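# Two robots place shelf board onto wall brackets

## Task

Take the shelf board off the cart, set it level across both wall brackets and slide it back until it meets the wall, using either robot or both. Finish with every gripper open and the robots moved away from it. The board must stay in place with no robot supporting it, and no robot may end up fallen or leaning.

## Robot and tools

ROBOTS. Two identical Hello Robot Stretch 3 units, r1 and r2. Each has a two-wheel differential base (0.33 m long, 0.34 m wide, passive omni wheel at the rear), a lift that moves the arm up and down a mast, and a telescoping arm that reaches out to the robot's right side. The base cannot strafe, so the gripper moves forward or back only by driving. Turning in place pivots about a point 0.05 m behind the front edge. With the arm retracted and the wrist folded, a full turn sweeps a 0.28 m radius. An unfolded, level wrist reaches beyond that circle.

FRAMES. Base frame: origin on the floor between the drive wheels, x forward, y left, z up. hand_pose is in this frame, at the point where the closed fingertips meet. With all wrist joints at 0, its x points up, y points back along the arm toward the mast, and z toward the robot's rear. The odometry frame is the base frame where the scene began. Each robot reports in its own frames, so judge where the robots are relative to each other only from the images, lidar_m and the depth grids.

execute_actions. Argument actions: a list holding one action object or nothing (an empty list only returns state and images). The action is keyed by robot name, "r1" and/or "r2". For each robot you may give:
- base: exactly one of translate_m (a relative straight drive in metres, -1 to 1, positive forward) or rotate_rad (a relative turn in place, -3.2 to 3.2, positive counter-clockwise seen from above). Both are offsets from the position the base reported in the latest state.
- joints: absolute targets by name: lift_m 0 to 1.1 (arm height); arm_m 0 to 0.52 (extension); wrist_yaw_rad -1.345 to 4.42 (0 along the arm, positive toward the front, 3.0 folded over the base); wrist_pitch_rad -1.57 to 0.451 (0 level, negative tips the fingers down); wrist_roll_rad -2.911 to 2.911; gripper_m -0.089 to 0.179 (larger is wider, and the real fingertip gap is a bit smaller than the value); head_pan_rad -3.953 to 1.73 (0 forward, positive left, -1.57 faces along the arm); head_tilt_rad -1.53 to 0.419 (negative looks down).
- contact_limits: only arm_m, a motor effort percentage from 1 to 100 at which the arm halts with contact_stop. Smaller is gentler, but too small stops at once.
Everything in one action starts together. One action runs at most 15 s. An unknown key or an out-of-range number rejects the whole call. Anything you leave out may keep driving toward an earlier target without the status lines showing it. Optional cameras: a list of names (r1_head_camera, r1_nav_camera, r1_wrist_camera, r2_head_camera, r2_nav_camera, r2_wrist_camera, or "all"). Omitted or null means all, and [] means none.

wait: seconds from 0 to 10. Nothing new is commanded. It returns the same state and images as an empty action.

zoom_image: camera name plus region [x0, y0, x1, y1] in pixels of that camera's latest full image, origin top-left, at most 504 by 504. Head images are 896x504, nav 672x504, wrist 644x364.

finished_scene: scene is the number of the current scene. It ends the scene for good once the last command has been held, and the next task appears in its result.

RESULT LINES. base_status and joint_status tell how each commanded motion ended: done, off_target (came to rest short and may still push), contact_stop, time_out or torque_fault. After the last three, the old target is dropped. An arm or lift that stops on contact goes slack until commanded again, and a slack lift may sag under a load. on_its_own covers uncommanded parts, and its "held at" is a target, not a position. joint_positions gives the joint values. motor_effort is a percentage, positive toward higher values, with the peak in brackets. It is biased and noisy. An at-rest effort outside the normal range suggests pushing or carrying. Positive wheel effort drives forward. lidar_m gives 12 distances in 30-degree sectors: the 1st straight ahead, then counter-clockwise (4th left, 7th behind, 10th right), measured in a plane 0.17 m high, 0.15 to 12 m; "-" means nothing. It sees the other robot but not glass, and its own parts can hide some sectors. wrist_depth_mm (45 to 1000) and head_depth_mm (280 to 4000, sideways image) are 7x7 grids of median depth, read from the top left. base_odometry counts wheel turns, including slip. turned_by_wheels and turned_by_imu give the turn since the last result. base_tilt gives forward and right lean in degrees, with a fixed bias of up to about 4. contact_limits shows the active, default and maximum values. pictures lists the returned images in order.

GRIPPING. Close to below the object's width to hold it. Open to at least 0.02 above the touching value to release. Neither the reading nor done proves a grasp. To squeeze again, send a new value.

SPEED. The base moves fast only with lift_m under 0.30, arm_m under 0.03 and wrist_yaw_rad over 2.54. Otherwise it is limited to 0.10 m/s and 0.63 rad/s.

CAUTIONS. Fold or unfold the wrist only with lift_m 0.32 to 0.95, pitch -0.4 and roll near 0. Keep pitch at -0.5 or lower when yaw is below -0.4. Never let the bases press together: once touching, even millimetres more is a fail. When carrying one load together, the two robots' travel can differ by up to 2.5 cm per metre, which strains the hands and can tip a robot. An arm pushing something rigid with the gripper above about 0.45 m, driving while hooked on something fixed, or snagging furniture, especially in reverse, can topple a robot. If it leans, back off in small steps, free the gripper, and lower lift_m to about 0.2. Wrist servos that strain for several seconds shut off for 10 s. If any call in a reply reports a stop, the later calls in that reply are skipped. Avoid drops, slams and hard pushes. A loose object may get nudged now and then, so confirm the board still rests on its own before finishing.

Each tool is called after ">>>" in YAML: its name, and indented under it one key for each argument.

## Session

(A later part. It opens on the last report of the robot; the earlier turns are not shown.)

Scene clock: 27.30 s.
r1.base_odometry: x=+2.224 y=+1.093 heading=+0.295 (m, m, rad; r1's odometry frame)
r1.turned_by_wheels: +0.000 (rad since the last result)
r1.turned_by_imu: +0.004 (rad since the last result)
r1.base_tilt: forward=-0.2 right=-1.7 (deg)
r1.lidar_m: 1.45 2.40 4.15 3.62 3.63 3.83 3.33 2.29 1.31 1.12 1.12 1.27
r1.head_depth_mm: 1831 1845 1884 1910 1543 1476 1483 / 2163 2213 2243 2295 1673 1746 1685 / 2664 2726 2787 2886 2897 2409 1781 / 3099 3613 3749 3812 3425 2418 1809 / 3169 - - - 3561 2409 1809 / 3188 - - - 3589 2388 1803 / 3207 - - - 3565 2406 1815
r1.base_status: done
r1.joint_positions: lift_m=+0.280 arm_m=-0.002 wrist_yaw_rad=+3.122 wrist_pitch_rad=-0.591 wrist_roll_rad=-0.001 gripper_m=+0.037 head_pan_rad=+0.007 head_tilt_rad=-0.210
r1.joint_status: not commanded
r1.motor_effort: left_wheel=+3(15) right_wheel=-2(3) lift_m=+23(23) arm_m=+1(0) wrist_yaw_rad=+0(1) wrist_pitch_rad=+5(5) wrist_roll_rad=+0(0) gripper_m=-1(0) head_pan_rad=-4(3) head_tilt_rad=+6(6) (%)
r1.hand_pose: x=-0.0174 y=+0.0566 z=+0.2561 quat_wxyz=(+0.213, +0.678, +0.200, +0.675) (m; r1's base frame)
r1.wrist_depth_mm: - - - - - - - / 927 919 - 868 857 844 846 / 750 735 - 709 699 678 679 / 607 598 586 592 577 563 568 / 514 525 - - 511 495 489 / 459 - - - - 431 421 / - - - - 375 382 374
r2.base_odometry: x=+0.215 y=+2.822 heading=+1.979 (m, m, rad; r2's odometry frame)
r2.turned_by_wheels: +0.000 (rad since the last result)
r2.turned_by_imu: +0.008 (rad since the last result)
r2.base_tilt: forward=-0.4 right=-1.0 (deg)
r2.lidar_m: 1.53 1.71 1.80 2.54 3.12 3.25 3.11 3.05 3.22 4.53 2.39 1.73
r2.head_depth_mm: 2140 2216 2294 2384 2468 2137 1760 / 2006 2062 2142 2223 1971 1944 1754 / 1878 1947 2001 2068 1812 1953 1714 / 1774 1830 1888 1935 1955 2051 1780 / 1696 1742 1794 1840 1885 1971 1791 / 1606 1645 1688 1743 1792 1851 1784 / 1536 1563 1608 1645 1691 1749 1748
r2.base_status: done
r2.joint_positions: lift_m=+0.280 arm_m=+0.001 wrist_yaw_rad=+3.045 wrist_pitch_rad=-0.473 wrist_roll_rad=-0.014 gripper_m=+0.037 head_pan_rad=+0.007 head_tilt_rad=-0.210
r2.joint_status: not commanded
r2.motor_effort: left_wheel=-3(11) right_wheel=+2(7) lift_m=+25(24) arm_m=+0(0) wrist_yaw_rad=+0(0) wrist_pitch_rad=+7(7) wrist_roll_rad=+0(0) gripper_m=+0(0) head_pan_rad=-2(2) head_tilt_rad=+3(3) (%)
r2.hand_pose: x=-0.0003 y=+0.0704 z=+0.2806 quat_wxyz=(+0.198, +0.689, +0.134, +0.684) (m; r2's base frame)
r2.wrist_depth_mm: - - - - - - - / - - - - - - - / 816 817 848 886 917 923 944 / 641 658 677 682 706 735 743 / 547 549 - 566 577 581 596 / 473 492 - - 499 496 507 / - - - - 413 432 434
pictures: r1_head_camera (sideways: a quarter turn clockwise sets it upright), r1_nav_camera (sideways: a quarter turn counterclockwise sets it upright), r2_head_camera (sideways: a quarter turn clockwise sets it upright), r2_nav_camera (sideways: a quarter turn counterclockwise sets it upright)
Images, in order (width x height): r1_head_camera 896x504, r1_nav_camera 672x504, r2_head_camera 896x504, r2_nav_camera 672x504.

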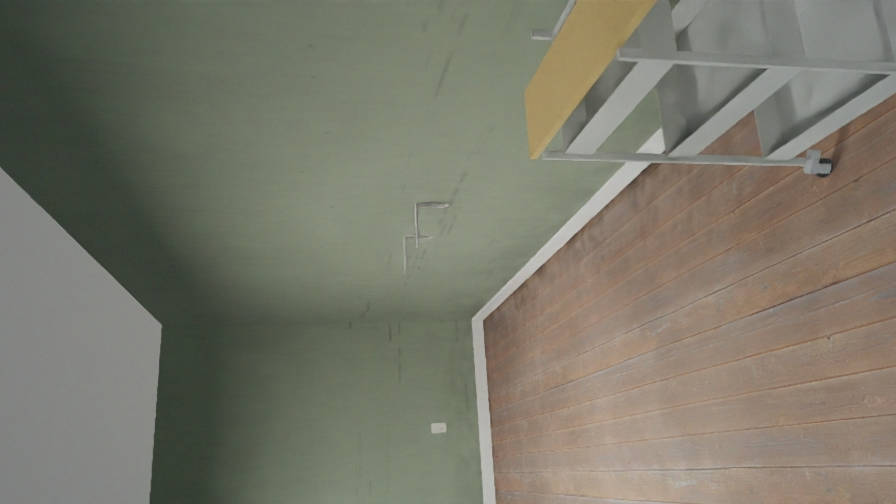

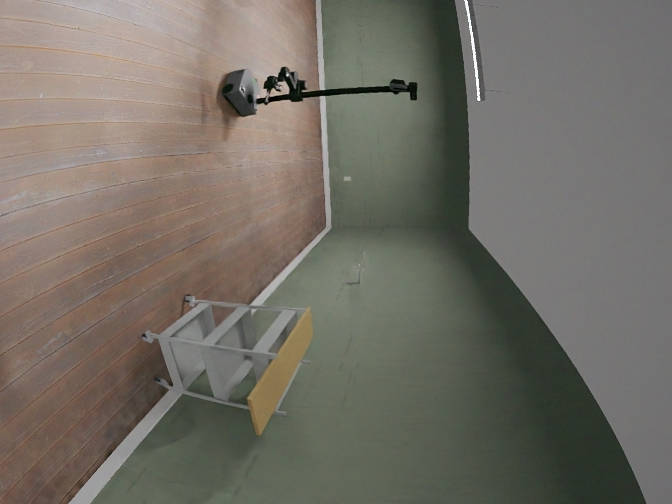

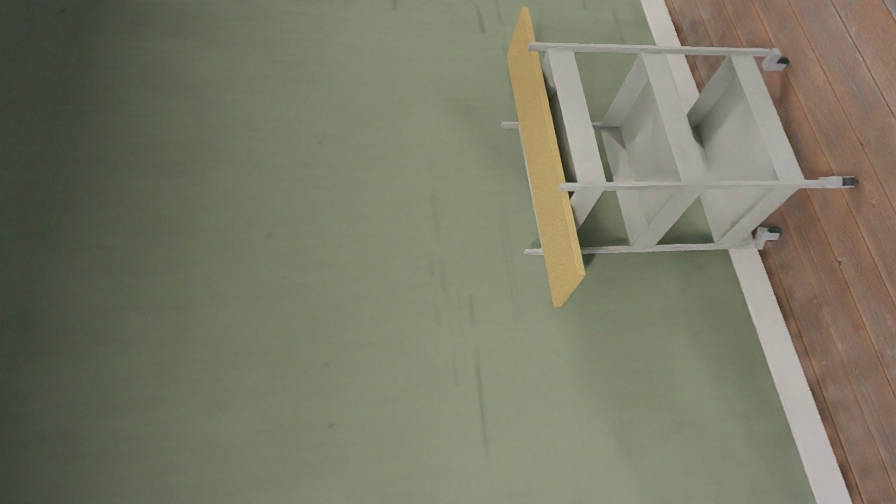

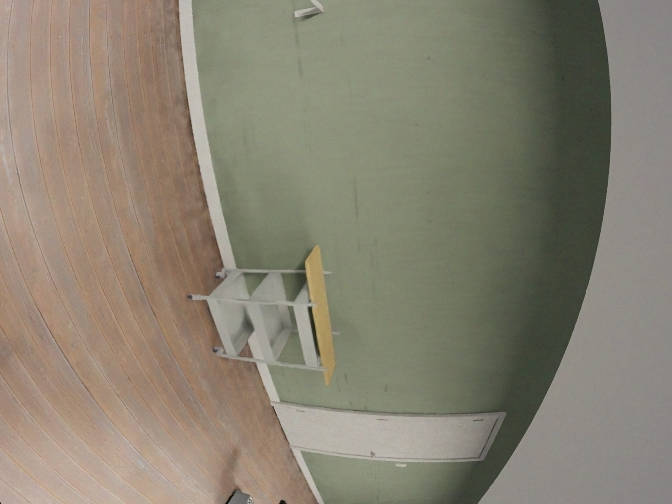

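>>> execute_actions:
  actions:
    - {"r1":{"base":{"rotate_rad":0.09}},"r2":{"base":{"translate_m":0.66}}}
  cameras: []

>>> execute_actions:
  actions:
    - {"r1":{"base":{"translate_m":0.9}},"r2":{"base":{"rotate_rad":1.57}}}
  cameras: []

>>> execute_actions:
  actions:
    - {"r1":{"joints":{"head_pan_rad":-1.0,"head_tilt_rad":-0.5,"lift_m":0.7}},"r2":{"joints":{"head_pan_rad":-1.57,"head_tilt_rad":-0.5,"lift_m":0.7}}}
  cameras: ["r1_head_camera","r1_nav_camera","r2_head_camera","r2_nav_camera"]

Scene clock: 31.73 s.
r1.base_odometry: x=+2.224 y=+1.093 heading=+0.385 (m, m, rad; r1's odometry frame)
r1.turned_by_wheels: +0.090 (rad since the last result)
r1.turned_by_imu: +0.091 (rad since the last result)
r1.base_tilt: forward=-0.1 right=-1.7 (deg)
r1.lidar_m: 2.03 5.43 3.98 3.62 3.64 3.66 3.31 1.98 1.25 1.12 1.16 1.27
r1.head_depth_mm: 2136 2181 2199 2240 1658 1677 1575 / 2636 2692 2696 2729 2815 2284 1739 / 3071 3536 3586 3675 3369 2401 1792 / 3107 - - - 3571 2384 1816 / 3173 - - - 3574 2381 1810 / 3150 - - - 2997 2096 1814 / 3155 - - - 3621 2264 1815
r1.base_status: done
r1.joint_positions: lift_m=+0.280 arm_m=-0.002 wrist_yaw_rad=+3.122 wrist_pitch_rad=-0.591 wrist_roll_rad=-0.001 gripper_m=+0.037 head_pan_rad=+0.007 head_tilt_rad=-0.210
r1.joint_status: not commanded
r1.motor_effort: left_wheel=-2(12) right_wheel=+1(5) lift_m=+23(23) arm_m=+1(1) wrist_yaw_rad=+1(0) wrist_pitch_rad=+5(5) wrist_roll_rad=+0(0) gripper_m=+0(0) head_pan_rad=-3(2) head_tilt_rad=+6(6) (%)
r1.hand_pose: x=-0.0174 y=+0.0566 z=+0.2561 quat_wxyz=(+0.213, +0.678, +0.200, +0.675) (m; r1's base frame)
r1.wrist_depth_mm: - - - - - - - / 946 933 - 861 851 851 848 / 754 722 - 708 682 683 670 / 614 601 595 579 582 569 565 / 513 522 - - 506 487 478 / 459 - - - - 430 424 / - - - - 377 384 377
r2.base_odometry: x=-0.048 y=+3.427 heading=+1.979 (m, m, rad; r2's odometry frame)
r2.turned_by_wheels: +0.000 (rad since the last result)
r2.turned_by_imu: +0.005 (rad since the last result)
r2.base_tilt: forward=-0.4 right=-1.1 (deg)
r2.lidar_m: 0.88 1.12 1.19 1.69 3.42 3.56 3.75 3.63 3.83 5.46 2.02 0.93
r2.head_depth_mm: 1381 1430 1477 1538 1558 1110 1221 / 1286 1334 1376 1423 1454 1065 1139 / 1215 1257 1295 1329 1380 1063 1278 / 1149 1180 1221 1261 1293 1030 1370 / 1086 1118 1151 1190 1219 1244 1309 / 1040 1060 1090 1122 1156 1191 1229 / 991 1012 1041 1062 1097 1122 1156
r2.base_status: done
r2.joint_positions: lift_m=+0.280 arm_m=+0.001 wrist_yaw_rad=+3.045 wrist_pitch_rad=-0.473 wrist_roll_rad=-0.014 gripper_m=+0.037 head_pan_rad=+0.007 head_tilt_rad=-0.210
r2.joint_status: not commanded
r2.motor_effort: left_wheel=-3(10) right_wheel=+2(7) lift_m=+25(25) arm_m=+0(0) wrist_yaw_rad=+1(0) wrist_pitch_rad=+7(7) wrist_roll_rad=+0(0) gripper_m=+0(0) head_pan_rad=-2(3) head_tilt_rad=+3(4) (%)
r2.hand_pose: x=-0.0003 y=+0.0704 z=+0.2806 quat_wxyz=(+0.198, +0.689, +0.134, +0.684) (m; r2's base frame)
r2.wrist_depth_mm: - - - - - - 891 / - - - - - - 917 / 813 837 855 893 916 945 903 / 645 661 690 682 711 718 750 / 540 552 - 571 584 589 601 / 472 500 - - 501 497 503 / - - - - 414 429 440
pictures: none
No camera images: the call's "cameras" was empty. Leave "cameras" out to get every camera's image.

Scene clock: 36.43 s.
r1.base_odometry: x=+3.058 y=+1.431 heading=+0.385 (m, m, rad; r1's odometry frame)
r1.turned_by_wheels: +0.000 (rad since the last result)
r1.turned_by_imu: +0.004 (rad since the last result)
r1.base_tilt: forward=-0.1 right=-1.7 (deg)
r1.lidar_m: 1.15 1.15 4.13 3.76 3.79 4.62 4.20 1.69 1.10 1.01 0.58 0.71
r1.head_depth_mm: 1870 1886 1914 1952 1964 2020 1815 / 2305 2344 2404 2419 2468 2297 1813 / 2831 3024 3143 3207 3185 2384 1813 / 3206 - - - 3502 2403 1819 / 3151 - - - 3614 2391 1802 / 3125 - - - 3551 2379 1185 / 3169 - - - 3519 2426 1817
r1.base_status: done
r1.joint_positions: lift_m=+0.280 arm_m=-0.002 wrist_yaw_rad=+3.122 wrist_pitch_rad=-0.591 wrist_roll_rad=-0.001 gripper_m=+0.037 head_pan_rad=+0.007 head_tilt_rad=-0.210
r1.joint_status: not commanded
r1.motor_effort: left_wheel=-2(10) right_wheel=+2(6) lift_m=+23(23) arm_m=+0(0) wrist_yaw_rad=+0(0) wrist_pitch_rad=+5(5) wrist_roll_rad=+0(0) gripper_m=+0(0) head_pan_rad=-3(3) head_tilt_rad=+7(6) (%)
r1.hand_pose: x=-0.0174 y=+0.0566 z=+0.2561 quat_wxyz=(+0.213, +0.678, +0.200, +0.675) (m; r1's base frame)
r1.wrist_depth_mm: - - - - - - - / 916 940 - 881 873 865 832 / 734 732 - 716 697 674 666 / 607 600 591 590 572 565 560 / 516 523 - - 507 492 476 / 461 - - - - 431 427 / - - - - 375 379 377
r2.base_odometry: x=-0.048 y=+3.427 heading=-2.734 (m, m, rad; r2's odometry frame)
r2.turned_by_wheels: +1.570 (rad since the last result)
r2.turned_by_imu: +1.547 (rad since the last result)
r2.base_tilt: forward=-0.5 right=-1.1 (deg)
r2.lidar_m: 1.66 3.37 3.55 3.74 3.68 3.82 5.42 1.14 0.94 0.88 1.12 1.18
r2.head_depth_mm: 1348 1380 1421 1470 1505 1539 1583 / 1523 1571 1615 1671 1721 1796 1730 / 1760 1827 1880 1944 2023 2078 1773 / 2070 2151 2242 2347 2439 2328 1781 / 2481 2633 2751 2948 3075 2429 1785 / 2822 3241 3367 3470 3535 2415 1793 / 2838 3157 3247 3344 3366 2445 1800
r2.base_status: done
r2.joint_positions: lift_m=+0.280 arm_m=+0.001 wrist_yaw_rad=+3.045 wrist_pitch_rad=-0.473 wrist_roll_rad=-0.014 gripper_m=+0.037 head_pan_rad=+0.007 head_tilt_rad=-0.210
r2.joint_status: not commanded
r2.motor_effort: left_wheel=-3(14) right_wheel=+2(8) lift_m=+25(25) arm_m=+0(1) wrist_yaw_rad=-1(0) wrist_pitch_rad=+7(7) wrist_roll_rad=+0(0) gripper_m=+0(1) head_pan_rad=-2(2) head_tilt_rad=+3(2) (%)
r2.hand_pose: x=-0.0003 y=+0.0704 z=+0.2806 quat_wxyz=(+0.198, +0.689, +0.134, +0.684) (m; r2's base frame)
r2.wrist_depth_mm: - - - - - - - / - - - - - - - / 829 843 855 886 899 930 964 / 654 655 686 689 704 726 741 / 536 548 - 573 579 589 600 / 470 491 - - 499 502 503 / - - - - 415 431 434
pictures: none
No camera images: the call's "cameras" was empty. Leave "cameras" out to get every camera's image.

Scene clock: 41.10 s.
r1.base_odometry: x=+3.058 y=+1.431 heading=+0.385 (m, m, rad; r1's odometry frame)
r1.turned_by_wheels: +0.000 (rad since the last result)
r1.turned_by_imu: +0.001 (rad since the last result)
r1.base_tilt: forward=-0.2 right=-1.6 (deg)
r1.lidar_m: 1.15 1.15 4.15 3.76 3.79 4.63 4.20 1.69 1.10 1.00 0.58 0.70
r1.head_depth_mm: 819 876 935 1012 1045 782 1314 / 843 905 976 1057 896 1264 1346 / 870 938 1009 1094 896 1135 1294 / 899 970 1052 1146 896 843 959 / 932 999 1099 1182 928 894 1004 / 964 1041 1138 1224 925 1062 1148 / 999 1090 1195 1279 957 1094 1172
r1.base_status: not commanded
r1.joint_positions: lift_m=+0.700 arm_m=-0.002 wrist_yaw_rad=+3.122 wrist_pitch_rad=-0.592 wrist_roll_rad=-0.001 gripper_m=+0.037 head_pan_rad=-0.993 head_tilt_rad=-0.494
r1.joint_status: all done
r1.motor_effort: left_wheel=-2(2) right_wheel=+1(1) lift_m=+34(35) arm_m=+1(0) wrist_yaw_rad=+0(0) wrist_pitch_rad=+5(5) wrist_roll_rad=+0(0) gripper_m=-1(0) head_pan_rad=-4(52) head_tilt_rad=-4(31) (%)
r1.hand_pose: x=-0.0174 y=+0.0566 z=+0.6756 quat_wxyz=(+0.213, +0.678, +0.200, +0.675) (m; r1's base frame)
r1.wrist_depth_mm: - - - - - - - / - - - - - - - / - - - - - - - / - - - - - - - / - - - - - - 994 / 927 923 953 905 900 895 877 / 809 819 791 810 810 786 786
r2.base_odometry: x=-0.048 y=+3.427 heading=-2.734 (m, m, rad; r2's odometry frame)
r2.turned_by_wheels: +0.000 (rad since the last result)
r2.turned_by_imu: +0.001 (rad since the last result)
r2.base_tilt: forward=-0.5 right=-1.1 (deg)
r2.lidar_m: 1.66 3.36 3.54 3.75 3.69 3.83 5.40 1.14 0.94 0.88 1.12 1.18
r2.head_depth_mm: 1309 1423 1574 1292 1383 1509 1361 / 1223 1327 1453 1248 1317 1399 1364 / 1148 1251 1367 1254 1324 1444 1326 / 1089 1178 1273 1313 1476 1588 1363 / 1029 1110 1200 1289 1433 1554 1359 / 984 1049 1140 1226 1337 1472 1361 / 938 1003 1081 1160 1256 1373 1369
r2.base_status: not commanded
r2.joint_positions: lift_m=+0.700 arm_m=+0.001 wrist_yaw_rad=+3.045 wrist_pitch_rad=-0.473 wrist_roll_rad=-0.014 gripper_m=+0.037 head_pan_rad=-1.563 head_tilt_rad=-0.494
r2.joint_status: all done
r2.motor_effort: left_wheel=-3(2) right_wheel=+2(2) lift_m=+31(31) arm_m=-1(1) wrist_yaw_rad=+1(0) wrist_pitch_rad=+7(7) wrist_roll_rad=+0(0) gripper_m=+0(0) head_pan_rad=-2(33) head_tilt_rad=-3(18) (%)
r2.hand_pose: x=-0.0003 y=+0.0703 z=+0.7003 quat_wxyz=(+0.198, +0.689, +0.134, +0.684) (m; r2's base frame)
r2.wrist_depth_mm: - - - - - - - / - - - - - - - / - - - - - - - / - - - - - - - / - - - - - - - / 917 966 - 994 - - - / 824 827 819 853 835 880 885
pictures: r1_head_camera (sideways: a quarter turn clockwise sets it upright), r1_nav_camera (sideways: a quarter turn counterclockwise sets it upright), r2_head_camera (sideways: a quarter turn clockwise sets it upright), r2_nav_camera (sideways: a quarter turn counterclockwise sets it upright)
Images, in order (width x height): r1_head_camera 896x504, r1_nav_camera 672x504, r2_head_camera 896x504, r2_nav_camera 672x504.

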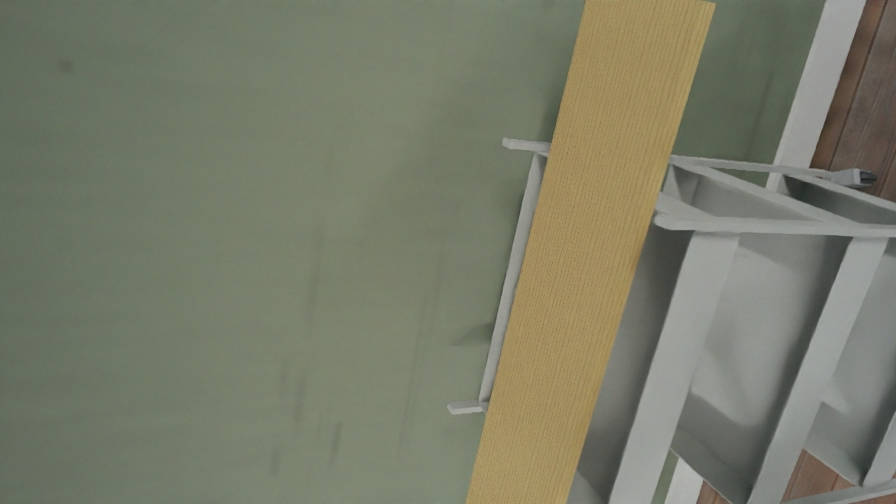

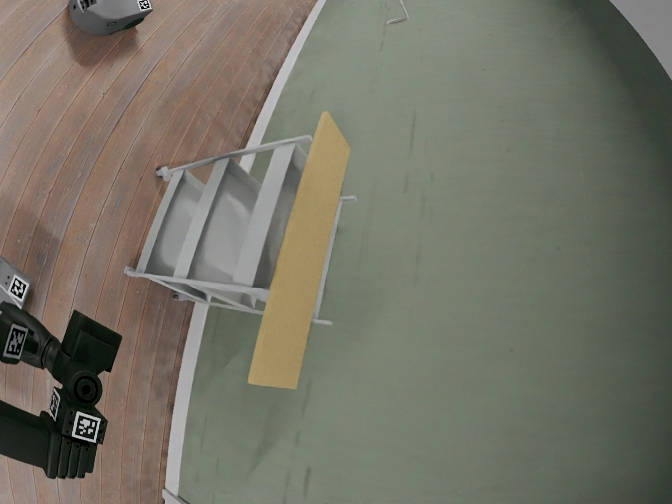

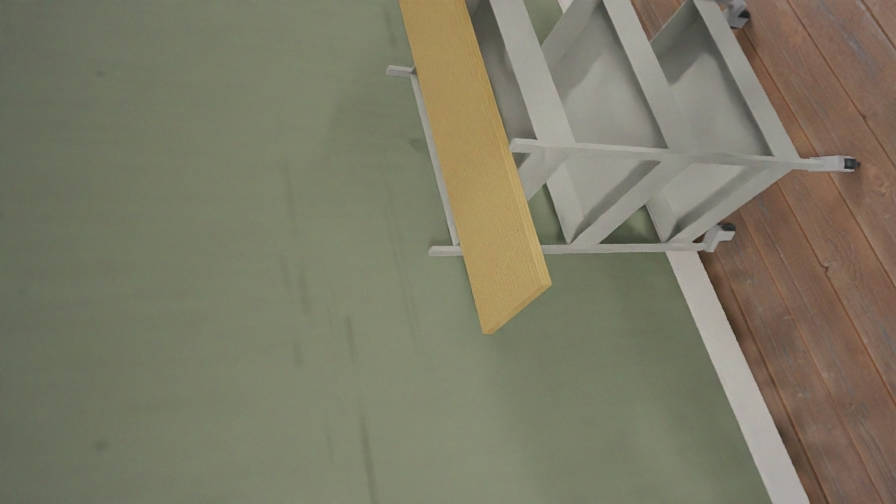

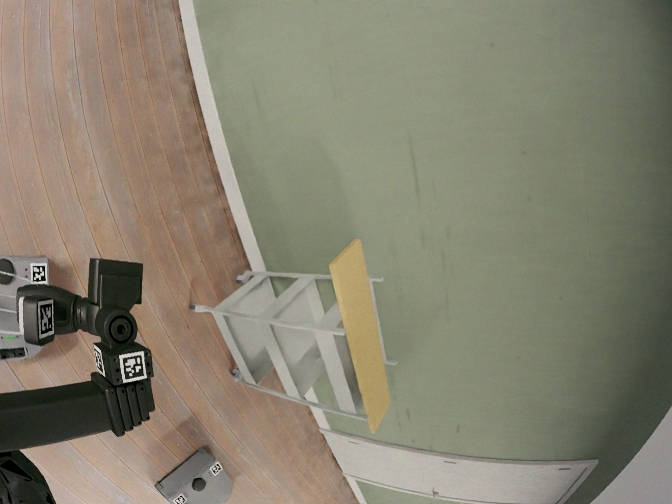

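>>> execute_actions:
  actions:
    - {"r1":{"base":{"translate_m":0.62}},"r2":{"joints":{"wrist_pitch_rad":-0.4,"wrist_roll_rad":0.0}}}
  cameras: []

>>> execute_actions:
  actions:
    - {"r1":{"base":{"rotate_rad":0.18},"joints":{"wrist_pitch_rad":-0.4}},"r2":{"joints":{"wrist_yaw_rad":0.0}}}
  cameras: []

>>> execute_actions:
  actions:
    - {"r1":{"joints":{"wrist_yaw_rad":0.0,"head_pan_rad":-1.57}},"r2":{"joints":{"wrist_pitch_rad":0.0,"wrist_roll_rad":1.57,"gripper_m":0.12,"lift_m":0.68}}}
  cameras: ["r1_head_camera","r1_nav_camera","r2_wrist_camera"]

Scene clock: 49.23 s.
r1.base_odometry: x=+3.633 y=+1.664 heading=+0.385 (m, m, rad; r1's odometry frame)
r1.turned_by_wheels: +0.000 (rad since the last result)
r1.turned_by_imu: +0.004 (rad since the last result)
r1.base_tilt: forward=-0.1 right=-1.7 (deg)
r1.lidar_m: 2.22 0.57 4.23 3.86 3.86 4.80 4.81 1.55 0.51 0.46 0.91 1.12
r1.head_depth_mm: 733 785 840 909 965 711 634 / 757 807 874 944 1004 730 1259 / 781 835 905 987 1045 774 1307 / 803 868 940 1027 1137 1257 1343 / 835 900 980 1065 1197 1330 1378 / 864 939 1019 1120 1241 1405 1381 / 901 975 1067 1179 1327 1483 1374
r1.base_status: done
r1.joint_positions: lift_m=+0.700 arm_m=-0.002 wrist_yaw_rad=+3.122 wrist_pitch_rad=-0.592 wrist_roll_rad=-0.001 gripper_m=+0.037 head_pan_rad=-0.993 head_tilt_rad=-0.494
r1.joint_status: not commanded
r1.motor_effort: left_wheel=-3(4) right_wheel=+1(5) lift_m=+34(33) arm_m=+0(0) wrist_yaw_rad=+0(0) wrist_pitch_rad=+5(5) wrist_roll_rad=+0(0) gripper_m=+0(1) head_pan_rad=-3(4) head_tilt_rad=-4(4) (%)
r1.hand_pose: x=-0.0174 y=+0.0566 z=+0.6756 quat_wxyz=(+0.213, +0.678, +0.200, +0.675) (m; r1's base frame)
r1.wrist_depth_mm: - - - - - - - / - - - - - - - / - - - - - - - / - - - - - - - / - - - - - 799 1000 / 930 932 941 916 806 714 744 / 812 829 807 800 793 649 645
r2.base_odometry: x=-0.048 y=+3.427 heading=-2.734 (m, m, rad; r2's odometry frame)
r2.turned_by_wheels: +0.000 (rad since the last result)
r2.turned_by_imu: +0.002 (rad since the last result)
r2.base_tilt: forward=-0.4 right=-1.0 (deg)
r2.lidar_m: 1.66 3.37 3.54 3.73 3.68 3.81 5.39 0.59 0.56 0.88 1.13 1.18
r2.head_depth_mm: 1303 1420 1567 1287 1376 1518 1357 / 1223 1334 1457 1244 1317 1401 1353 / 1152 1250 1363 1256 1315 1450 1322 / 1090 1178 1275 1304 1479 1590 1361 / 1034 1114 1201 1289 1429 1558 1362 / 985 1054 1142 1228 1338 1465 1373 / 941 1002 1075 1156 1261 1371 1372
r2.base_status: not commanded
r2.joint_positions: lift_m=+0.700 arm_m=+0.001 wrist_yaw_rad=+3.045 wrist_pitch_rad=-0.421 wrist_roll_rad=-0.004 gripper_m=+0.037 head_pan_rad=-1.563 head_tilt_rad=-0.494
r2.joint_status: all done
r2.motor_effort: left_wheel=-3(3) right_wheel=+2(2) lift_m=+31(31) arm_m=+0(1) wrist_yaw_rad=+0(0) wrist_pitch_rad=+10(11) wrist_roll_rad=+1(2) gripper_m=+0(0) head_pan_rad=-2(2) head_tilt_rad=-2(2) (%)
r2.hand_pose: x=+0.0004 y=+0.0773 z=+0.7120 quat_wxyz=(+0.181, +0.696, +0.115, +0.685) (m; r2's base frame)
r2.wrist_depth_mm: - - - - - - - / - - - - - - - / - - - - - - - / - - - - - - - / - - - - - - - / - - - - - - - / 860 857 871 868 865 898 915
pictures: none
No camera images: the call's "cameras" was empty. Leave "cameras" out to get every camera's image.

Scene clock: 51.77 s.
r1.base_odometry: x=+3.633 y=+1.664 heading=+0.564 (m, m, rad; r1's odometry frame)
r1.turned_by_wheels: +0.180 (rad since the last result)
r1.turned_by_imu: +0.180 (rad since the last result)
r1.base_tilt: forward=-0.2 right=-1.6 (deg)
r1.lidar_m: 3.79 0.57 4.00 3.86 4.05 5.00 3.31 0.63 0.48 0.46 0.94 1.31
r1.head_depth_mm: 762 813 873 934 984 711 1207 / 800 850 917 987 1059 778 1288 / 837 901 970 1057 1153 1262 1346 / 887 952 1032 1129 1245 1387 1385 / 936 1009 1101 1217 1349 1500 1369 / 986 1079 1178 1313 1467 1590 1373 / 1059 1158 1278 1417 1598 1652 1372
r1.base_status: done
r1.joint_positions: lift_m=+0.700 arm_m=-0.002 wrist_yaw_rad=+3.122 wrist_pitch_rad=-0.421 wrist_roll_rad=-0.001 gripper_m=+0.037 head_pan_rad=-0.993 head_tilt_rad=-0.494
r1.joint_status: all done
r1.motor_effort: left_wheel=-2(8) right_wheel=+1(5) lift_m=+33(33) arm_m=+0(0) wrist_yaw_rad=+0(0) wrist_pitch_rad=+8(9) wrist_roll_rad=+0(0) gripper_m=+0(0) head_pan_rad=-4(4) head_tilt_rad=-4(4) (%)
r1.hand_pose: x=-0.0169 y=+0.0814 z=+0.7118 quat_wxyz=(+0.155, +0.692, +0.141, +0.690) (m; r1's base frame)
r1.wrist_depth_mm: - - - - - - - / - - - - - - - / - - - - - - - / - - - - - - - / - - - - - - - / - - - - - - 953 / 898 921 892 907 883 736 682
r2.base_odometry: x=-0.048 y=+3.427 heading=-2.734 (m, m, rad; r2's odometry frame)
r2.turned_by_wheels: +0.000 (rad since the last result)
r2.turned_by_imu: +0.001 (rad since the last result)
r2.base_tilt: forward=-0.4 right=-1.1 (deg)
r2.lidar_m: 1.66 3.37 3.55 3.74 3.68 3.83 5.45 0.62 0.56 0.88 1.13 1.18
r2.head_depth_mm: 1301 1420 1569 1299 1360 1515 1354 / 1221 1325 1452 1249 1311 1396 1361 / 1153 1254 1361 1244 1314 1440 1319 / 1089 1177 1278 1311 1468 1590 1362 / 1036 1110 1207 1293 1441 1564 1366 / 985 1052 1136 1227 1334 1462 1368 / 940 1001 1081 1154 1256 1371 1374
r2.base_status: not commanded
r2.joint_positions: lift_m=+0.700 arm_m=+0.001 wrist_yaw_rad=+0.003 wrist_pitch_rad=-0.420 wrist_roll_rad=-0.003 gripper_m=+0.037 head_pan_rad=-1.563 head_tilt_rad=-0.494
r2.joint_status: all done
r2.motor_effort: left_wheel=-2(3) right_wheel=+2(2) lift_m=+31(30) arm_m=-1(1) wrist_yaw_rad=-2(2) wrist_pitch_rad=+10(10) wrist_roll_rad=+1(1) gripper_m=+0(0) head_pan_rad=-2(2) head_tilt_rad=-2(2) (%)
r2.hand_pose: x=-0.0209 y=-0.3699 z=+0.7121 quat_wxyz=(+0.693, +0.149, -0.690, -0.147) (m; r2's base frame)
r2.wrist_depth_mm: 675 738 805 720 678 801 - / 716 790 880 - 663 - - / 774 840 946 - - - - / 814 902 - - 798 - - / 865 981 - - - - - / 914 - - - - - - / 852 866 864 879 871 913 928
pictures: none
No camera images: the call's "cameras" was empty. Leave "cameras" out to get every camera's image.

Scene clock: 54.33 s.
r1.base_odometry: x=+3.633 y=+1.664 heading=+0.564 (m, m, rad; r1's odometry frame)
r1.turned_by_wheels: +0.000 (rad since the last result)
r1.turned_by_imu: +0.001 (rad since the last result)
r1.base_tilt: forward=-0.1 right=-1.7 (deg)
r1.lidar_m: 3.77 0.57 4.00 3.85 4.03 4.95 3.29 0.63 0.49 0.46 0.94 1.31
r1.head_depth_mm: 758 819 892 973 930 754 736 / 761 815 885 971 935 754 731 / 756 814 887 968 932 750 731 / 754 811 879 963 922 750 847 / 752 813 881 957 1016 749 1298 / 750 804 873 956 1008 747 1290 / 747 805 870 957 1043 1149 1290
r1.base_status: not commanded
r1.joint_positions: lift_m=+0.700 arm_m=-0.002 wrist_yaw_rad=+0.002 wrist_pitch_rad=-0.421 wrist_roll_rad=-0.001 gripper_m=+0.037 head_pan_rad=-1.563 head_tilt_rad=-0.494
r1.joint_status: all done
r1.motor_effort: left_wheel=-2(2) right_wheel=+2(1) lift_m=+33(34) arm_m=+0(1) wrist_yaw_rad=-2(3) wrist_pitch_rad=+8(8) wrist_roll_rad=+0(0) gripper_m=+0(1) head_pan_rad=-4(43) head_tilt_rad=-3(3) (%)
r1.hand_pose: x=-0.0211 y=-0.3667 z=+0.7119 quat_wxyz=(+0.692, +0.149, -0.691, -0.147) (m; r1's base frame)
r1.wrist_depth_mm: 611 613 591 589 579 577 495 / 659 323 306 301 313 303 298 / 737 720 726 409 400 244 243 / 794 798 809 264 260 258 255 / 913 864 896 705 659 641 628 / 985 955 974 570 546 523 496 / 902 926 903 687 436 456 453
r2.base_odometry: x=-0.048 y=+3.427 heading=-2.734 (m, m, rad; r2's odometry frame)
r2.turned_by_wheels: +0.000 (rad since the last result)
r2.turned_by_imu: +0.001 (rad since the last result)
r2.base_tilt: forward=-0.5 right=-1.1 (deg)
r2.lidar_m: 1.66 3.36 3.56 3.74 3.68 3.85 5.37 0.62 0.56 0.88 1.12 1.18
r2.head_depth_mm: 1299 1425 1570 1294 1085 1511 1362 / 1222 1325 1464 1250 1178 1403 1352 / 1151 1250 1362 1258 1318 1429 1308 / 1086 1185 1274 1306 1471 1613 1357 / 1038 1113 1199 1293 1439 1563 1365 / 984 1053 1131 1226 1344 1465 1366 / 942 1002 1072 1163 1259 1375 1366
r2.base_status: not commanded
r2.joint_positions: lift_m=+0.680 arm_m=+0.001 wrist_yaw_rad=+0.002 wrist_pitch_rad=-0.023 wrist_roll_rad=+1.570 gripper_m=+0.120 head_pan_rad=-1.563 head_tilt_rad=-0.494
r2.joint_status: all done
r2.motor_effort: left_wheel=-3(3) right_wheel=+2(2) lift_m=+24(26) arm_m=-1(1) wrist_yaw_rad=-1(3) wrist_pitch_rad=+12(15) wrist_roll_rad=+1(2) gripper_m=+1(94) head_pan_rad=-2(2) head_tilt_rad=-3(3) (%)
r2.hand_pose: x=-0.0207 y=-0.4013 z=+0.7885 quat_wxyz=(+0.001, +0.001, -1.000, -0.012) (m; r2's base frame)
r2.wrist_depth_mm: - - - - - 846 803 / - - - - - 645 741 / - - - - - 982 811 / 941 961 986 - - - 906 / 902 927 945 943 954 990 905 / 865 - 891 896 890 942 883 / 812 829 865 853 867 852 865
pictures: r1_head_camera (sideways: a quarter turn clockwise sets it upright), r1_nav_camera (sideways: a quarter turn counterclockwise sets it upright), r2_wrist_camera
Images, in order (width x height): r1_head_camera 896x504, r1_nav_camera 672x504, r2_wrist_camera 644x364.

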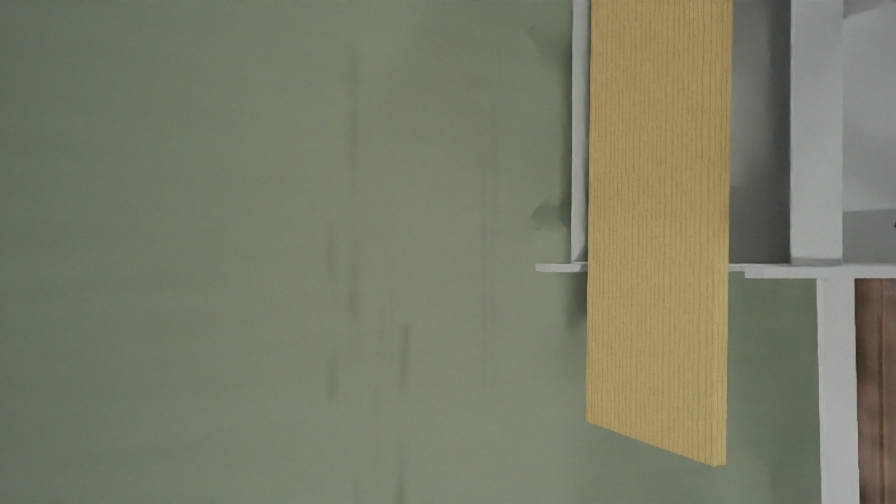

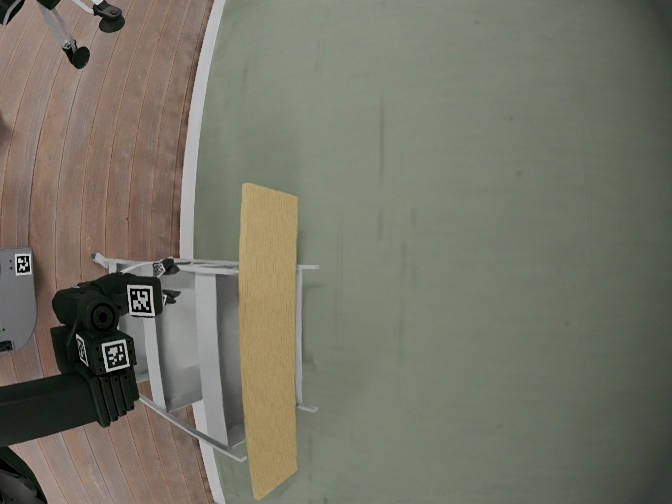

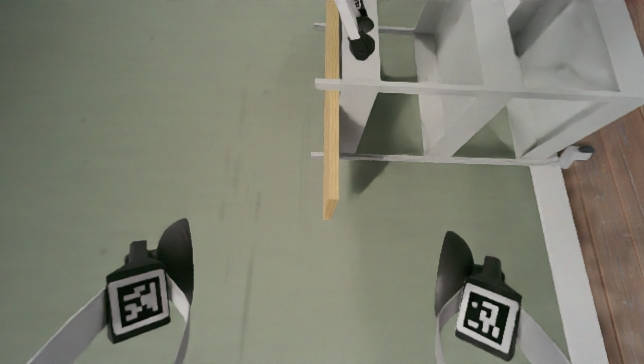

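>>> execute_actions:
  actions:
    - {"r1":{"joints":{"wrist_yaw_rad":0.9}}}
  cameras: []

>>> execute_actions:
  actions:
    - {"r1":{"base":{"translate_m":-0.78}},"r2":{"base":{"rotate_rad":0.5}}}
  cameras: ["r1_nav_camera"]

>>> execute_actions:
  actions:
    - {"r1":{"joints":{"wrist_yaw_rad":0.0,"wrist_pitch_rad":0.0,"wrist_roll_rad":1.57,"gripper_m":0.12}},"r2":{"base":{"translate_m":-0.65}}}
  cameras: ["r1_nav_camera","r2_nav_camera"]

>>> execute_actions:
  actions:
    - {"r2":{"base":{"rotate_rad":-0.5}}}
  cameras: ["r1_nav_camera","r2_nav_camera","r1_wrist_camera","r2_wrist_camera"]

Scene clock: 57.00 s.
r1.base_odometry: x=+3.633 y=+1.664 heading=+0.564 (m, m, rad; r1's odometry frame)
r1.turned_by_wheels: +0.000 (rad since the last result)
r1.turned_by_imu: +0.001 (rad since the last result)
r1.base_tilt: forward=-0.1 right=-1.7 (deg)
r1.lidar_m: 3.77 0.57 4.00 3.86 4.04 4.99 3.31 0.63 0.49 0.46 0.94 1.31
r1.head_depth_mm: 760 820 888 973 931 753 731 / 759 818 886 968 934 749 730 / 758 812 887 967 929 751 727 / 754 813 885 961 921 747 843 / 752 813 877 965 1009 750 1294 / 750 808 877 955 1007 747 1296 / 746 806 872 950 1053 1142 1288
r1.base_status: not commanded
r1.joint_positions: lift_m=+0.700 arm_m=-0.002 wrist_yaw_rad=+0.898 wrist_pitch_rad=-0.421 wrist_roll_rad=-0.001 gripper_m=+0.037 head_pan_rad=-1.563 head_tilt_rad=-0.494
r1.joint_status: all done
r1.motor_effort: left_wheel=-3(2) right_wheel=+1(1) lift_m=+33(33) arm_m=+0(1) wrist_yaw_rad=+2(3) wrist_pitch_rad=+8(8) wrist_roll_rad=+0(0) gripper_m=+0(0) head_pan_rad=-4(4) head_tilt_rad=-4(3) (%)
r1.hand_pose: x=+0.1538 y=-0.2824 z=+0.7119 quat_wxyz=(+0.688, +0.433, -0.558, +0.167) (m; r1's base frame)
r1.wrist_depth_mm: - - - - 774 639 520 / - - - - 856 673 291 / - - - - 909 700 575 / - - - - 974 746 607 / - - - - - 792 641 / - - - - 985 855 681 / 943 907 892 896 867 835 716
r2.base_odometry: x=-0.048 y=+3.427 heading=-2.734 (m, m, rad; r2's odometry frame)
r2.turned_by_wheels: +0.000 (rad since the last result)
r2.turned_by_imu: +0.001 (rad since the last result)
r2.base_tilt: forward=-0.4 right=-1.1 (deg)
r2.lidar_m: 1.66 3.36 3.54 3.74 3.68 3.83 5.40 0.62 0.57 0.88 1.12 1.18
r2.head_depth_mm: 1293 1428 1570 1296 1160 1493 1353 / 1224 1331 1461 1254 1315 1356 1360 / 1150 1251 1357 1251 1320 1426 1311 / 1094 1175 1272 1304 1467 1601 1364 / 1037 1113 1200 1294 1433 1564 1369 / 984 1052 1134 1233 1340 1468 1365 / 937 1003 1074 1159 1254 1367 1377
r2.base_status: not commanded
r2.joint_positions: lift_m=+0.680 arm_m=+0.001 wrist_yaw_rad=+0.002 wrist_pitch_rad=-0.023 wrist_roll_rad=+1.570 gripper_m=+0.120 head_pan_rad=-1.563 head_tilt_rad=-0.494
r2.joint_status: not commanded
r2.motor_effort: left_wheel=-3(3) right_wheel=+2(2) lift_m=+25(24) arm_m=-1(1) wrist_yaw_rad=-1(2) wrist_pitch_rad=+11(11) wrist_roll_rad=+0(0) gripper_m=+1(1) head_pan_rad=-2(2) head_tilt_rad=-2(2) (%)
r2.hand_pose: x=-0.0207 y=-0.4013 z=+0.7885 quat_wxyz=(+0.001, +0.001, -1.000, -0.012) (m; r2's base frame)
r2.wrist_depth_mm: - - - - - 860 809 / - - - - 900 648 739 / - - - - - 965 835 / 942 975 973 - - - 909 / 907 931 944 936 948 959 898 / 847 - 884 909 910 917 894 / 808 810 844 862 870 857 861
pictures: none
No camera images: the call's "cameras" was empty. Leave "cameras" out to get every camera's image.

Scene clock: 66.20 s.
r1.base_odometry: x=+2.974 y=+1.247 heading=+0.564 (m, m, rad; r1's odometry frame)
r1.turned_by_wheels: +0.000 (rad since the last result)
r1.turned_by_imu: +0.000 (rad since the last result)
r1.base_tilt: forward=-0.2 right=-1.7 (deg)
r1.lidar_m: 1.31 1.31 4.00 3.86 4.05 4.17 3.30 1.22 0.92 0.89 0.55 0.65
r1.head_depth_mm: 750 808 880 959 1055 1183 1308 / 744 807 872 952 1056 1175 1308 / 745 802 867 948 1050 1164 1292 / 740 800 867 947 1043 1172 1284 / 741 795 862 942 1038 1157 1273 / 736 793 860 941 1003 771 1277 / 736 793 861 935 999 703 1255
r1.base_status: done
r1.joint_positions: lift_m=+0.700 arm_m=-0.002 wrist_yaw_rad=+0.898 wrist_pitch_rad=-0.421 wrist_roll_rad=-0.001 gripper_m=+0.037 head_pan_rad=-1.563 head_tilt_rad=-0.494
r1.joint_status: not commanded
r1.motor_effort: left_wheel=-2(9) right_wheel=+1(2) lift_m=+33(34) arm_m=+0(1) wrist_yaw_rad=+2(2) wrist_pitch_rad=+8(8) wrist_roll_rad=+0(0) gripper_m=+0(0) head_pan_rad=-4(4) head_tilt_rad=-3(4) (%)
r1.hand_pose: x=+0.1538 y=-0.2823 z=+0.7119 quat_wxyz=(+0.688, +0.433, -0.558, +0.167) (m; r1's base frame)
r1.wrist_depth_mm: - - 722 572 517 561 506 / - - 683 416 415 304 281 / - - - 925 842 684 556 / - - - 791 778 719 601 / - - - 636 756 788 628 / - - - 846 917 835 656 / 928 907 889 809 858 853 700
r2.base_odometry: x=-0.048 y=+3.427 heading=-2.234 (m, m, rad; r2's odometry frame)
r2.turned_by_wheels: +0.500 (rad since the last result)
r2.turned_by_imu: +0.497 (rad since the last result)
r2.base_tilt: forward=-0.4 right=-1.1 (deg)
r2.lidar_m: 3.37 3.49 3.77 3.63 3.81 5.24 1.32 0.97 0.88 1.12 1.17 1.62
r2.head_depth_mm: 949 1024 1116 1222 1348 1516 1354 / 948 1024 1114 1217 1355 1505 1355 / 941 1020 1114 1221 1344 1511 1361 / 946 1020 1113 1218 1344 1503 1360 / 942 1023 1112 1218 1339 1496 1369 / 943 1018 1109 1208 1342 1498 1369 / 946 1015 1105 1208 1333 1498 1372
r2.base_status: done
r2.joint_positions: lift_m=+0.680 arm_m=+0.001 wrist_yaw_rad=+0.001 wrist_pitch_rad=-0.023 wrist_roll_rad=+1.570 gripper_m=+0.120 head_pan_rad=-1.563 head_tilt_rad=-0.494
r2.joint_status: not commanded
r2.motor_effort: left_wheel=-2(9) right_wheel=+2(5) lift_m=+25(25) arm_m=-1(1) wrist_yaw_rad=-1(1) wrist_pitch_rad=+11(11) wrist_roll_rad=+0(0) gripper_m=+1(1) head_pan_rad=-2(2) head_tilt_rad=-1(2) (%)
r2.hand_pose: x=-0.0210 y=-0.4014 z=+0.7886 quat_wxyz=(+0.001, +0.001, -1.000, -0.012) (m; r2's base frame)
r2.wrist_depth_mm: 809 815 812 821 833 837 836 / 805 827 825 844 846 858 852 / 832 846 847 858 859 873 870 / 862 869 869 875 888 896 876 / 881 882 892 908 908 932 913 / 880 - 908 943 912 941 893 / 912 935 942 957 991 980 890
pictures: r1_nav_camera (sideways: a quarter turn counterclockwise sets it upright)
Images, in order (width x height): r1_nav_camera 672x504.

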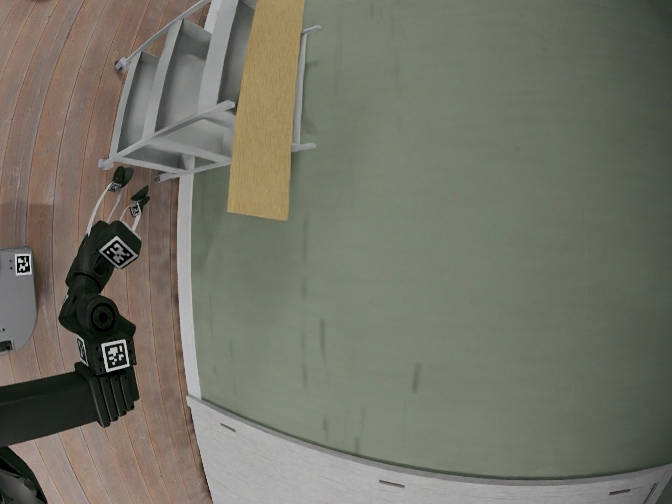

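Scene clock: 74.10 s.
r1.base_odometry: x=+2.974 y=+1.247 heading=+0.564 (m, m, rad; r1's odometry frame)
r1.turned_by_wheels: +0.000 (rad since the last result)
r1.turned_by_imu: +0.002 (rad since the last result)
r1.base_tilt: forward=-0.1 right=-1.7 (deg)
r1.lidar_m: 0.71 0.70 4.02 3.86 4.05 4.18 3.30 1.22 0.92 0.89 0.56 0.65
r1.head_depth_mm: 746 804 879 953 1058 1180 1307 / 748 801 872 951 1050 1166 1301 / 742 801 871 955 1045 1164 1293 / 742 797 867 949 1039 1148 1294 / 739 797 865 947 1037 1153 1282 / 738 794 860 942 1008 773 1273 / 734 793 861 932 1002 702 1251
r1.base_status: not commanded
r1.joint_positions: lift_m=+0.700 arm_m=-0.002 wrist_yaw_rad=+0.002 wrist_pitch_rad=-0.024 wrist_roll_rad=+1.568 gripper_m=+0.120 head_pan_rad=-1.563 head_tilt_rad=-0.494
r1.joint_status: all done
r1.motor_effort: left_wheel=-2(2) right_wheel=+1(1) lift_m=+33(33) arm_m=+0(0) wrist_yaw_rad=-2(3) wrist_pitch_rad=+9(9) wrist_roll_rad=+1(3) gripper_m=+0(98) head_pan_rad=-4(4) head_tilt_rad=-4(3) (%)
r1.hand_pose: x=-0.0208 y=-0.3982 z=+0.8080 quat_wxyz=(+0.002, +0.001, -1.000, -0.012) (m; r1's base frame)
r1.wrist_depth_mm: 589 598 595 611 616 614 631 / 608 610 624 635 637 641 642 / 626 629 644 648 643 653 667 / 648 651 656 664 674 681 683 / 654 676 670 681 692 690 688 / 685 675 698 702 695 - 726 / 691 712 711 721 614 729 734
r2.base_odometry: x=+0.353 y=+3.939 heading=-2.234 (m, m, rad; r2's odometry frame)
r2.turned_by_wheels: +0.000 (rad since the last result)
r2.turned_by_imu: -0.002 (rad since the last result)
r2.base_tilt: forward=-0.5 right=-1.1 (deg)
r2.lidar_m: 4.03 4.18 3.76 3.64 3.80 4.87 0.75 0.69 0.70 0.68 1.16 1.60
r2.head_depth_mm: 941 1019 1107 1216 957 1080 1065 / 939 1019 1108 1198 957 1079 1157 / 938 1016 1103 1192 962 1082 1158 / 939 1013 1098 1190 942 1086 1160 / 937 1010 1099 1201 942 1462 1293 / 938 1007 1102 1203 986 1482 1370 / 930 1004 1095 1194 1306 1472 1370
r2.base_status: done
r2.joint_positions: lift_m=+0.680 arm_m=+0.001 wrist_yaw_rad=+0.001 wrist_pitch_rad=-0.023 wrist_roll_rad=+1.570 gripper_m=+0.120 head_pan_rad=-1.563 head_tilt_rad=-0.494
r2.joint_status: not commanded
r2.motor_effort: left_wheel=-2(10) right_wheel=+2(1) lift_m=+24(25) arm_m=-1(0) wrist_yaw_rad=-2(1) wrist_pitch_rad=+11(11) wrist_roll_rad=+0(0) gripper_m=+1(1) head_pan_rad=-2(2) head_tilt_rad=-1(3) (%)
r2.hand_pose: x=-0.0210 y=-0.4014 z=+0.7886 quat_wxyz=(+0.001, +0.001, -1.000, -0.012) (m; r2's base frame)
r2.wrist_depth_mm: 785 796 806 809 411 674 425 / 809 810 826 823 828 668 436 / 837 832 822 844 757 673 441 / 866 843 856 866 780 659 464 / 878 858 885 893 469 576 659 / 891 - 913 911 917 921 854 / 916 932 928 932 948 956 893
pictures: r1_nav_camera (sideways: a quarter turn counterclockwise sets it upright), r2_nav_camera (sideways: a quarter turn counterclockwise sets it upright)
Images, in order (width x height): r1_nav_camera 672x504, r2_nav_camera 672x504.

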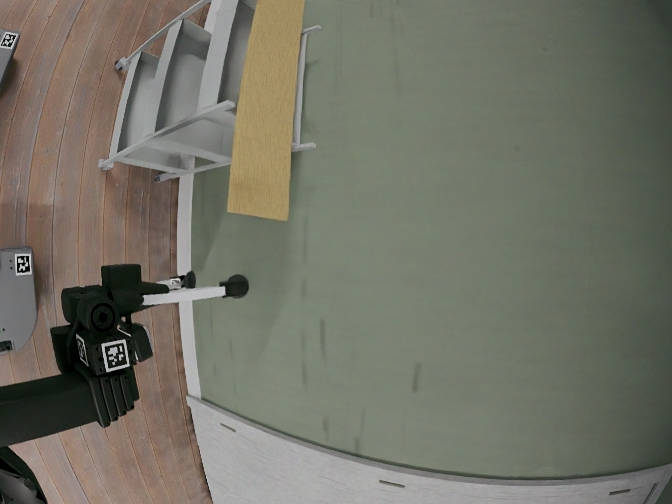

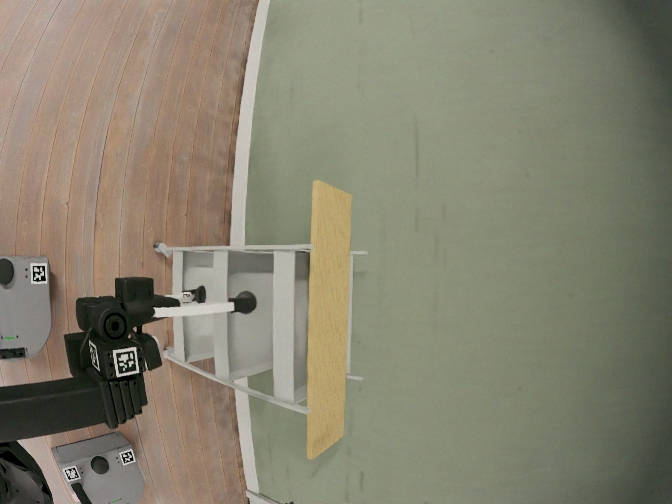

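Scene clock: 75.83 s.
r1.base_odometry: x=+2.974 y=+1.247 heading=+0.564 (m, m, rad; r1's odometry frame)
r1.turned_by_wheels: +0.000 (rad since the last result)
r1.turned_by_imu: +0.000 (rad since the last result)
r1.base_tilt: forward=-0.1 right=-1.7 (deg)
r1.lidar_m: 0.71 0.70 4.01 3.88 4.03 4.19 3.29 1.22 0.92 0.89 0.55 0.65
r1.head_depth_mm: 748 810 873 957 1057 1180 1301 / 746 805 872 952 1050 1173 1292 / 743 800 869 949 1047 1162 1294 / 743 798 866 949 1048 1150 1288 / 738 795 865 943 1041 1153 1278 / 736 793 863 941 1006 774 1277 / 733 787 858 938 999 704 1251
r1.base_status: not commanded
r1.joint_positions: lift_m=+0.700 arm_m=-0.002 wrist_yaw_rad=+0.002 wrist_pitch_rad=-0.024 wrist_roll_rad=+1.568 gripper_m=+0.120 head_pan_rad=-1.563 head_tilt_rad=-0.494
r1.joint_status: not commanded
r1.motor_effort: left_wheel=-2(2) right_wheel=+1(1) lift_m=+33(33) arm_m=-1(0) wrist_yaw_rad=-2(2) wrist_pitch_rad=+9(9) wrist_roll_rad=+1(0) gripper_m=+1(1) head_pan_rad=-4(3) head_tilt_rad=-3(3) (%)
r1.hand_pose: x=-0.0208 y=-0.3982 z=+0.8080 quat_wxyz=(+0.002, +0.001, -1.000, -0.012) (m; r1's base frame)
r1.wrist_depth_mm: 605 602 600 606 611 624 627 / 614 614 613 625 640 639 643 / 620 626 635 648 642 647 656 / 641 641 651 660 669 677 676 / 661 672 668 685 691 689 709 / 685 672 692 704 706 - 721 / 705 707 704 715 604 724 720
r2.base_odometry: x=+0.353 y=+3.939 heading=-2.734 (m, m, rad; r2's odometry frame)
r2.turned_by_wheels: -0.500 (rad since the last result)
r2.turned_by_imu: -0.494 (rad since the last result)
r2.base_tilt: forward=-0.5 right=-1.0 (deg)
r2.lidar_m: 1.64 4.00 4.24 3.75 3.68 3.83 4.87 0.69 0.69 0.70 0.68 1.17
r2.head_depth_mm: 1293 1415 1569 1749 1922 1659 1355 / 1216 1324 1459 1613 1810 1656 1356 / 1149 1244 1368 1475 1649 1663 1360 / 1090 1167 1267 1354 1024 1604 1317 / 1025 1106 1194 1271 970 1119 1191 / 976 1041 1128 1207 944 1088 1139 / 934 996 1067 1151 934 905 1002
r2.base_status: done
r2.joint_positions: lift_m=+0.680 arm_m=+0.001 wrist_yaw_rad=+0.001 wrist_pitch_rad=-0.023 wrist_roll_rad=+1.570 gripper_m=+0.120 head_pan_rad=-1.563 head_tilt_rad=-0.494
r2.joint_status: not commanded
r2.motor_effort: left_wheel=+4(10) right_wheel=-2(5) lift_m=+25(24) arm_m=+0(0) wrist_yaw_rad=-1(0) wrist_pitch_rad=+11(11) wrist_roll_rad=+0(0) gripper_m=+1(1) head_pan_rad=-2(2) head_tilt_rad=-3(2) (%)
r2.hand_pose: x=-0.0211 y=-0.4014 z=+0.7886 quat_wxyz=(+0.001, +0.001, -1.000, -0.012) (m; r2's base frame)
r2.wrist_depth_mm: - - - - - - 919 / - - - - - - 899 / - - - - - - 908 / 939 948 970 985 - - 867 / 902 911 942 925 881 611 741 / 859 - 869 875 889 499 692 / 803 810 841 823 807 605 696
pictures: r1_nav_camera (sideways: a quarter turn counterclockwise sets it upright), r1_wrist_camera, r2_nav_camera (sideways: a quarter turn counterclockwise sets it upright), r2_wrist_camera
Images, in order (width x height): r1_nav_camera 672x504, r1_wrist_camera 644x364, r2_nav_camera 672x504, r2_wrist_camera 644x364.

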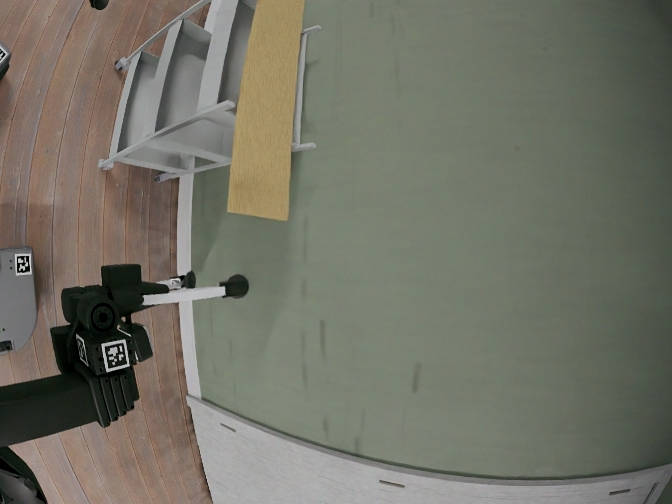

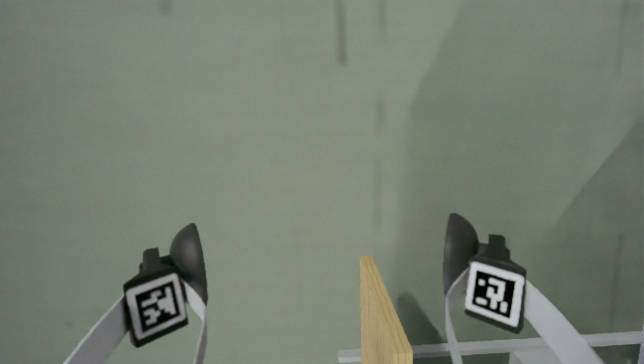

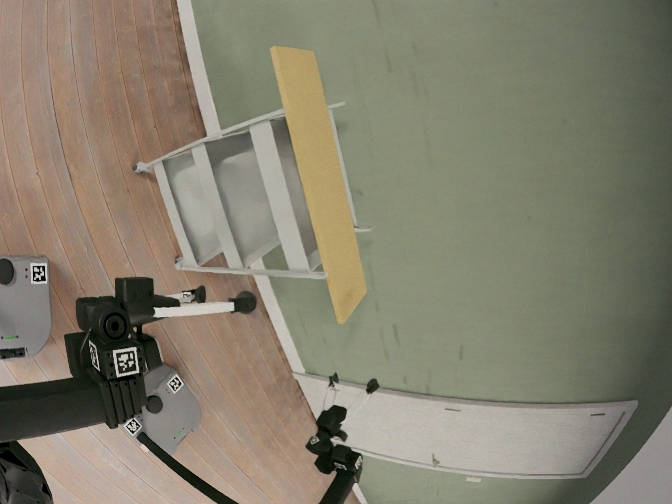

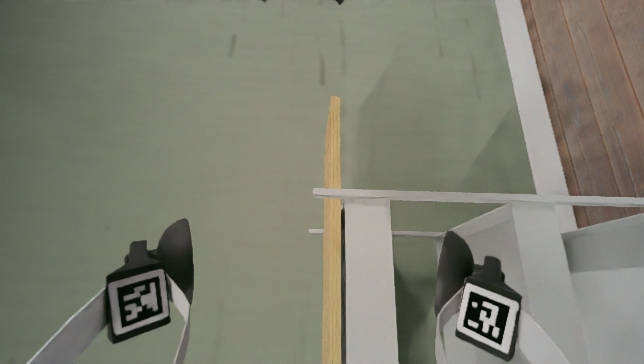

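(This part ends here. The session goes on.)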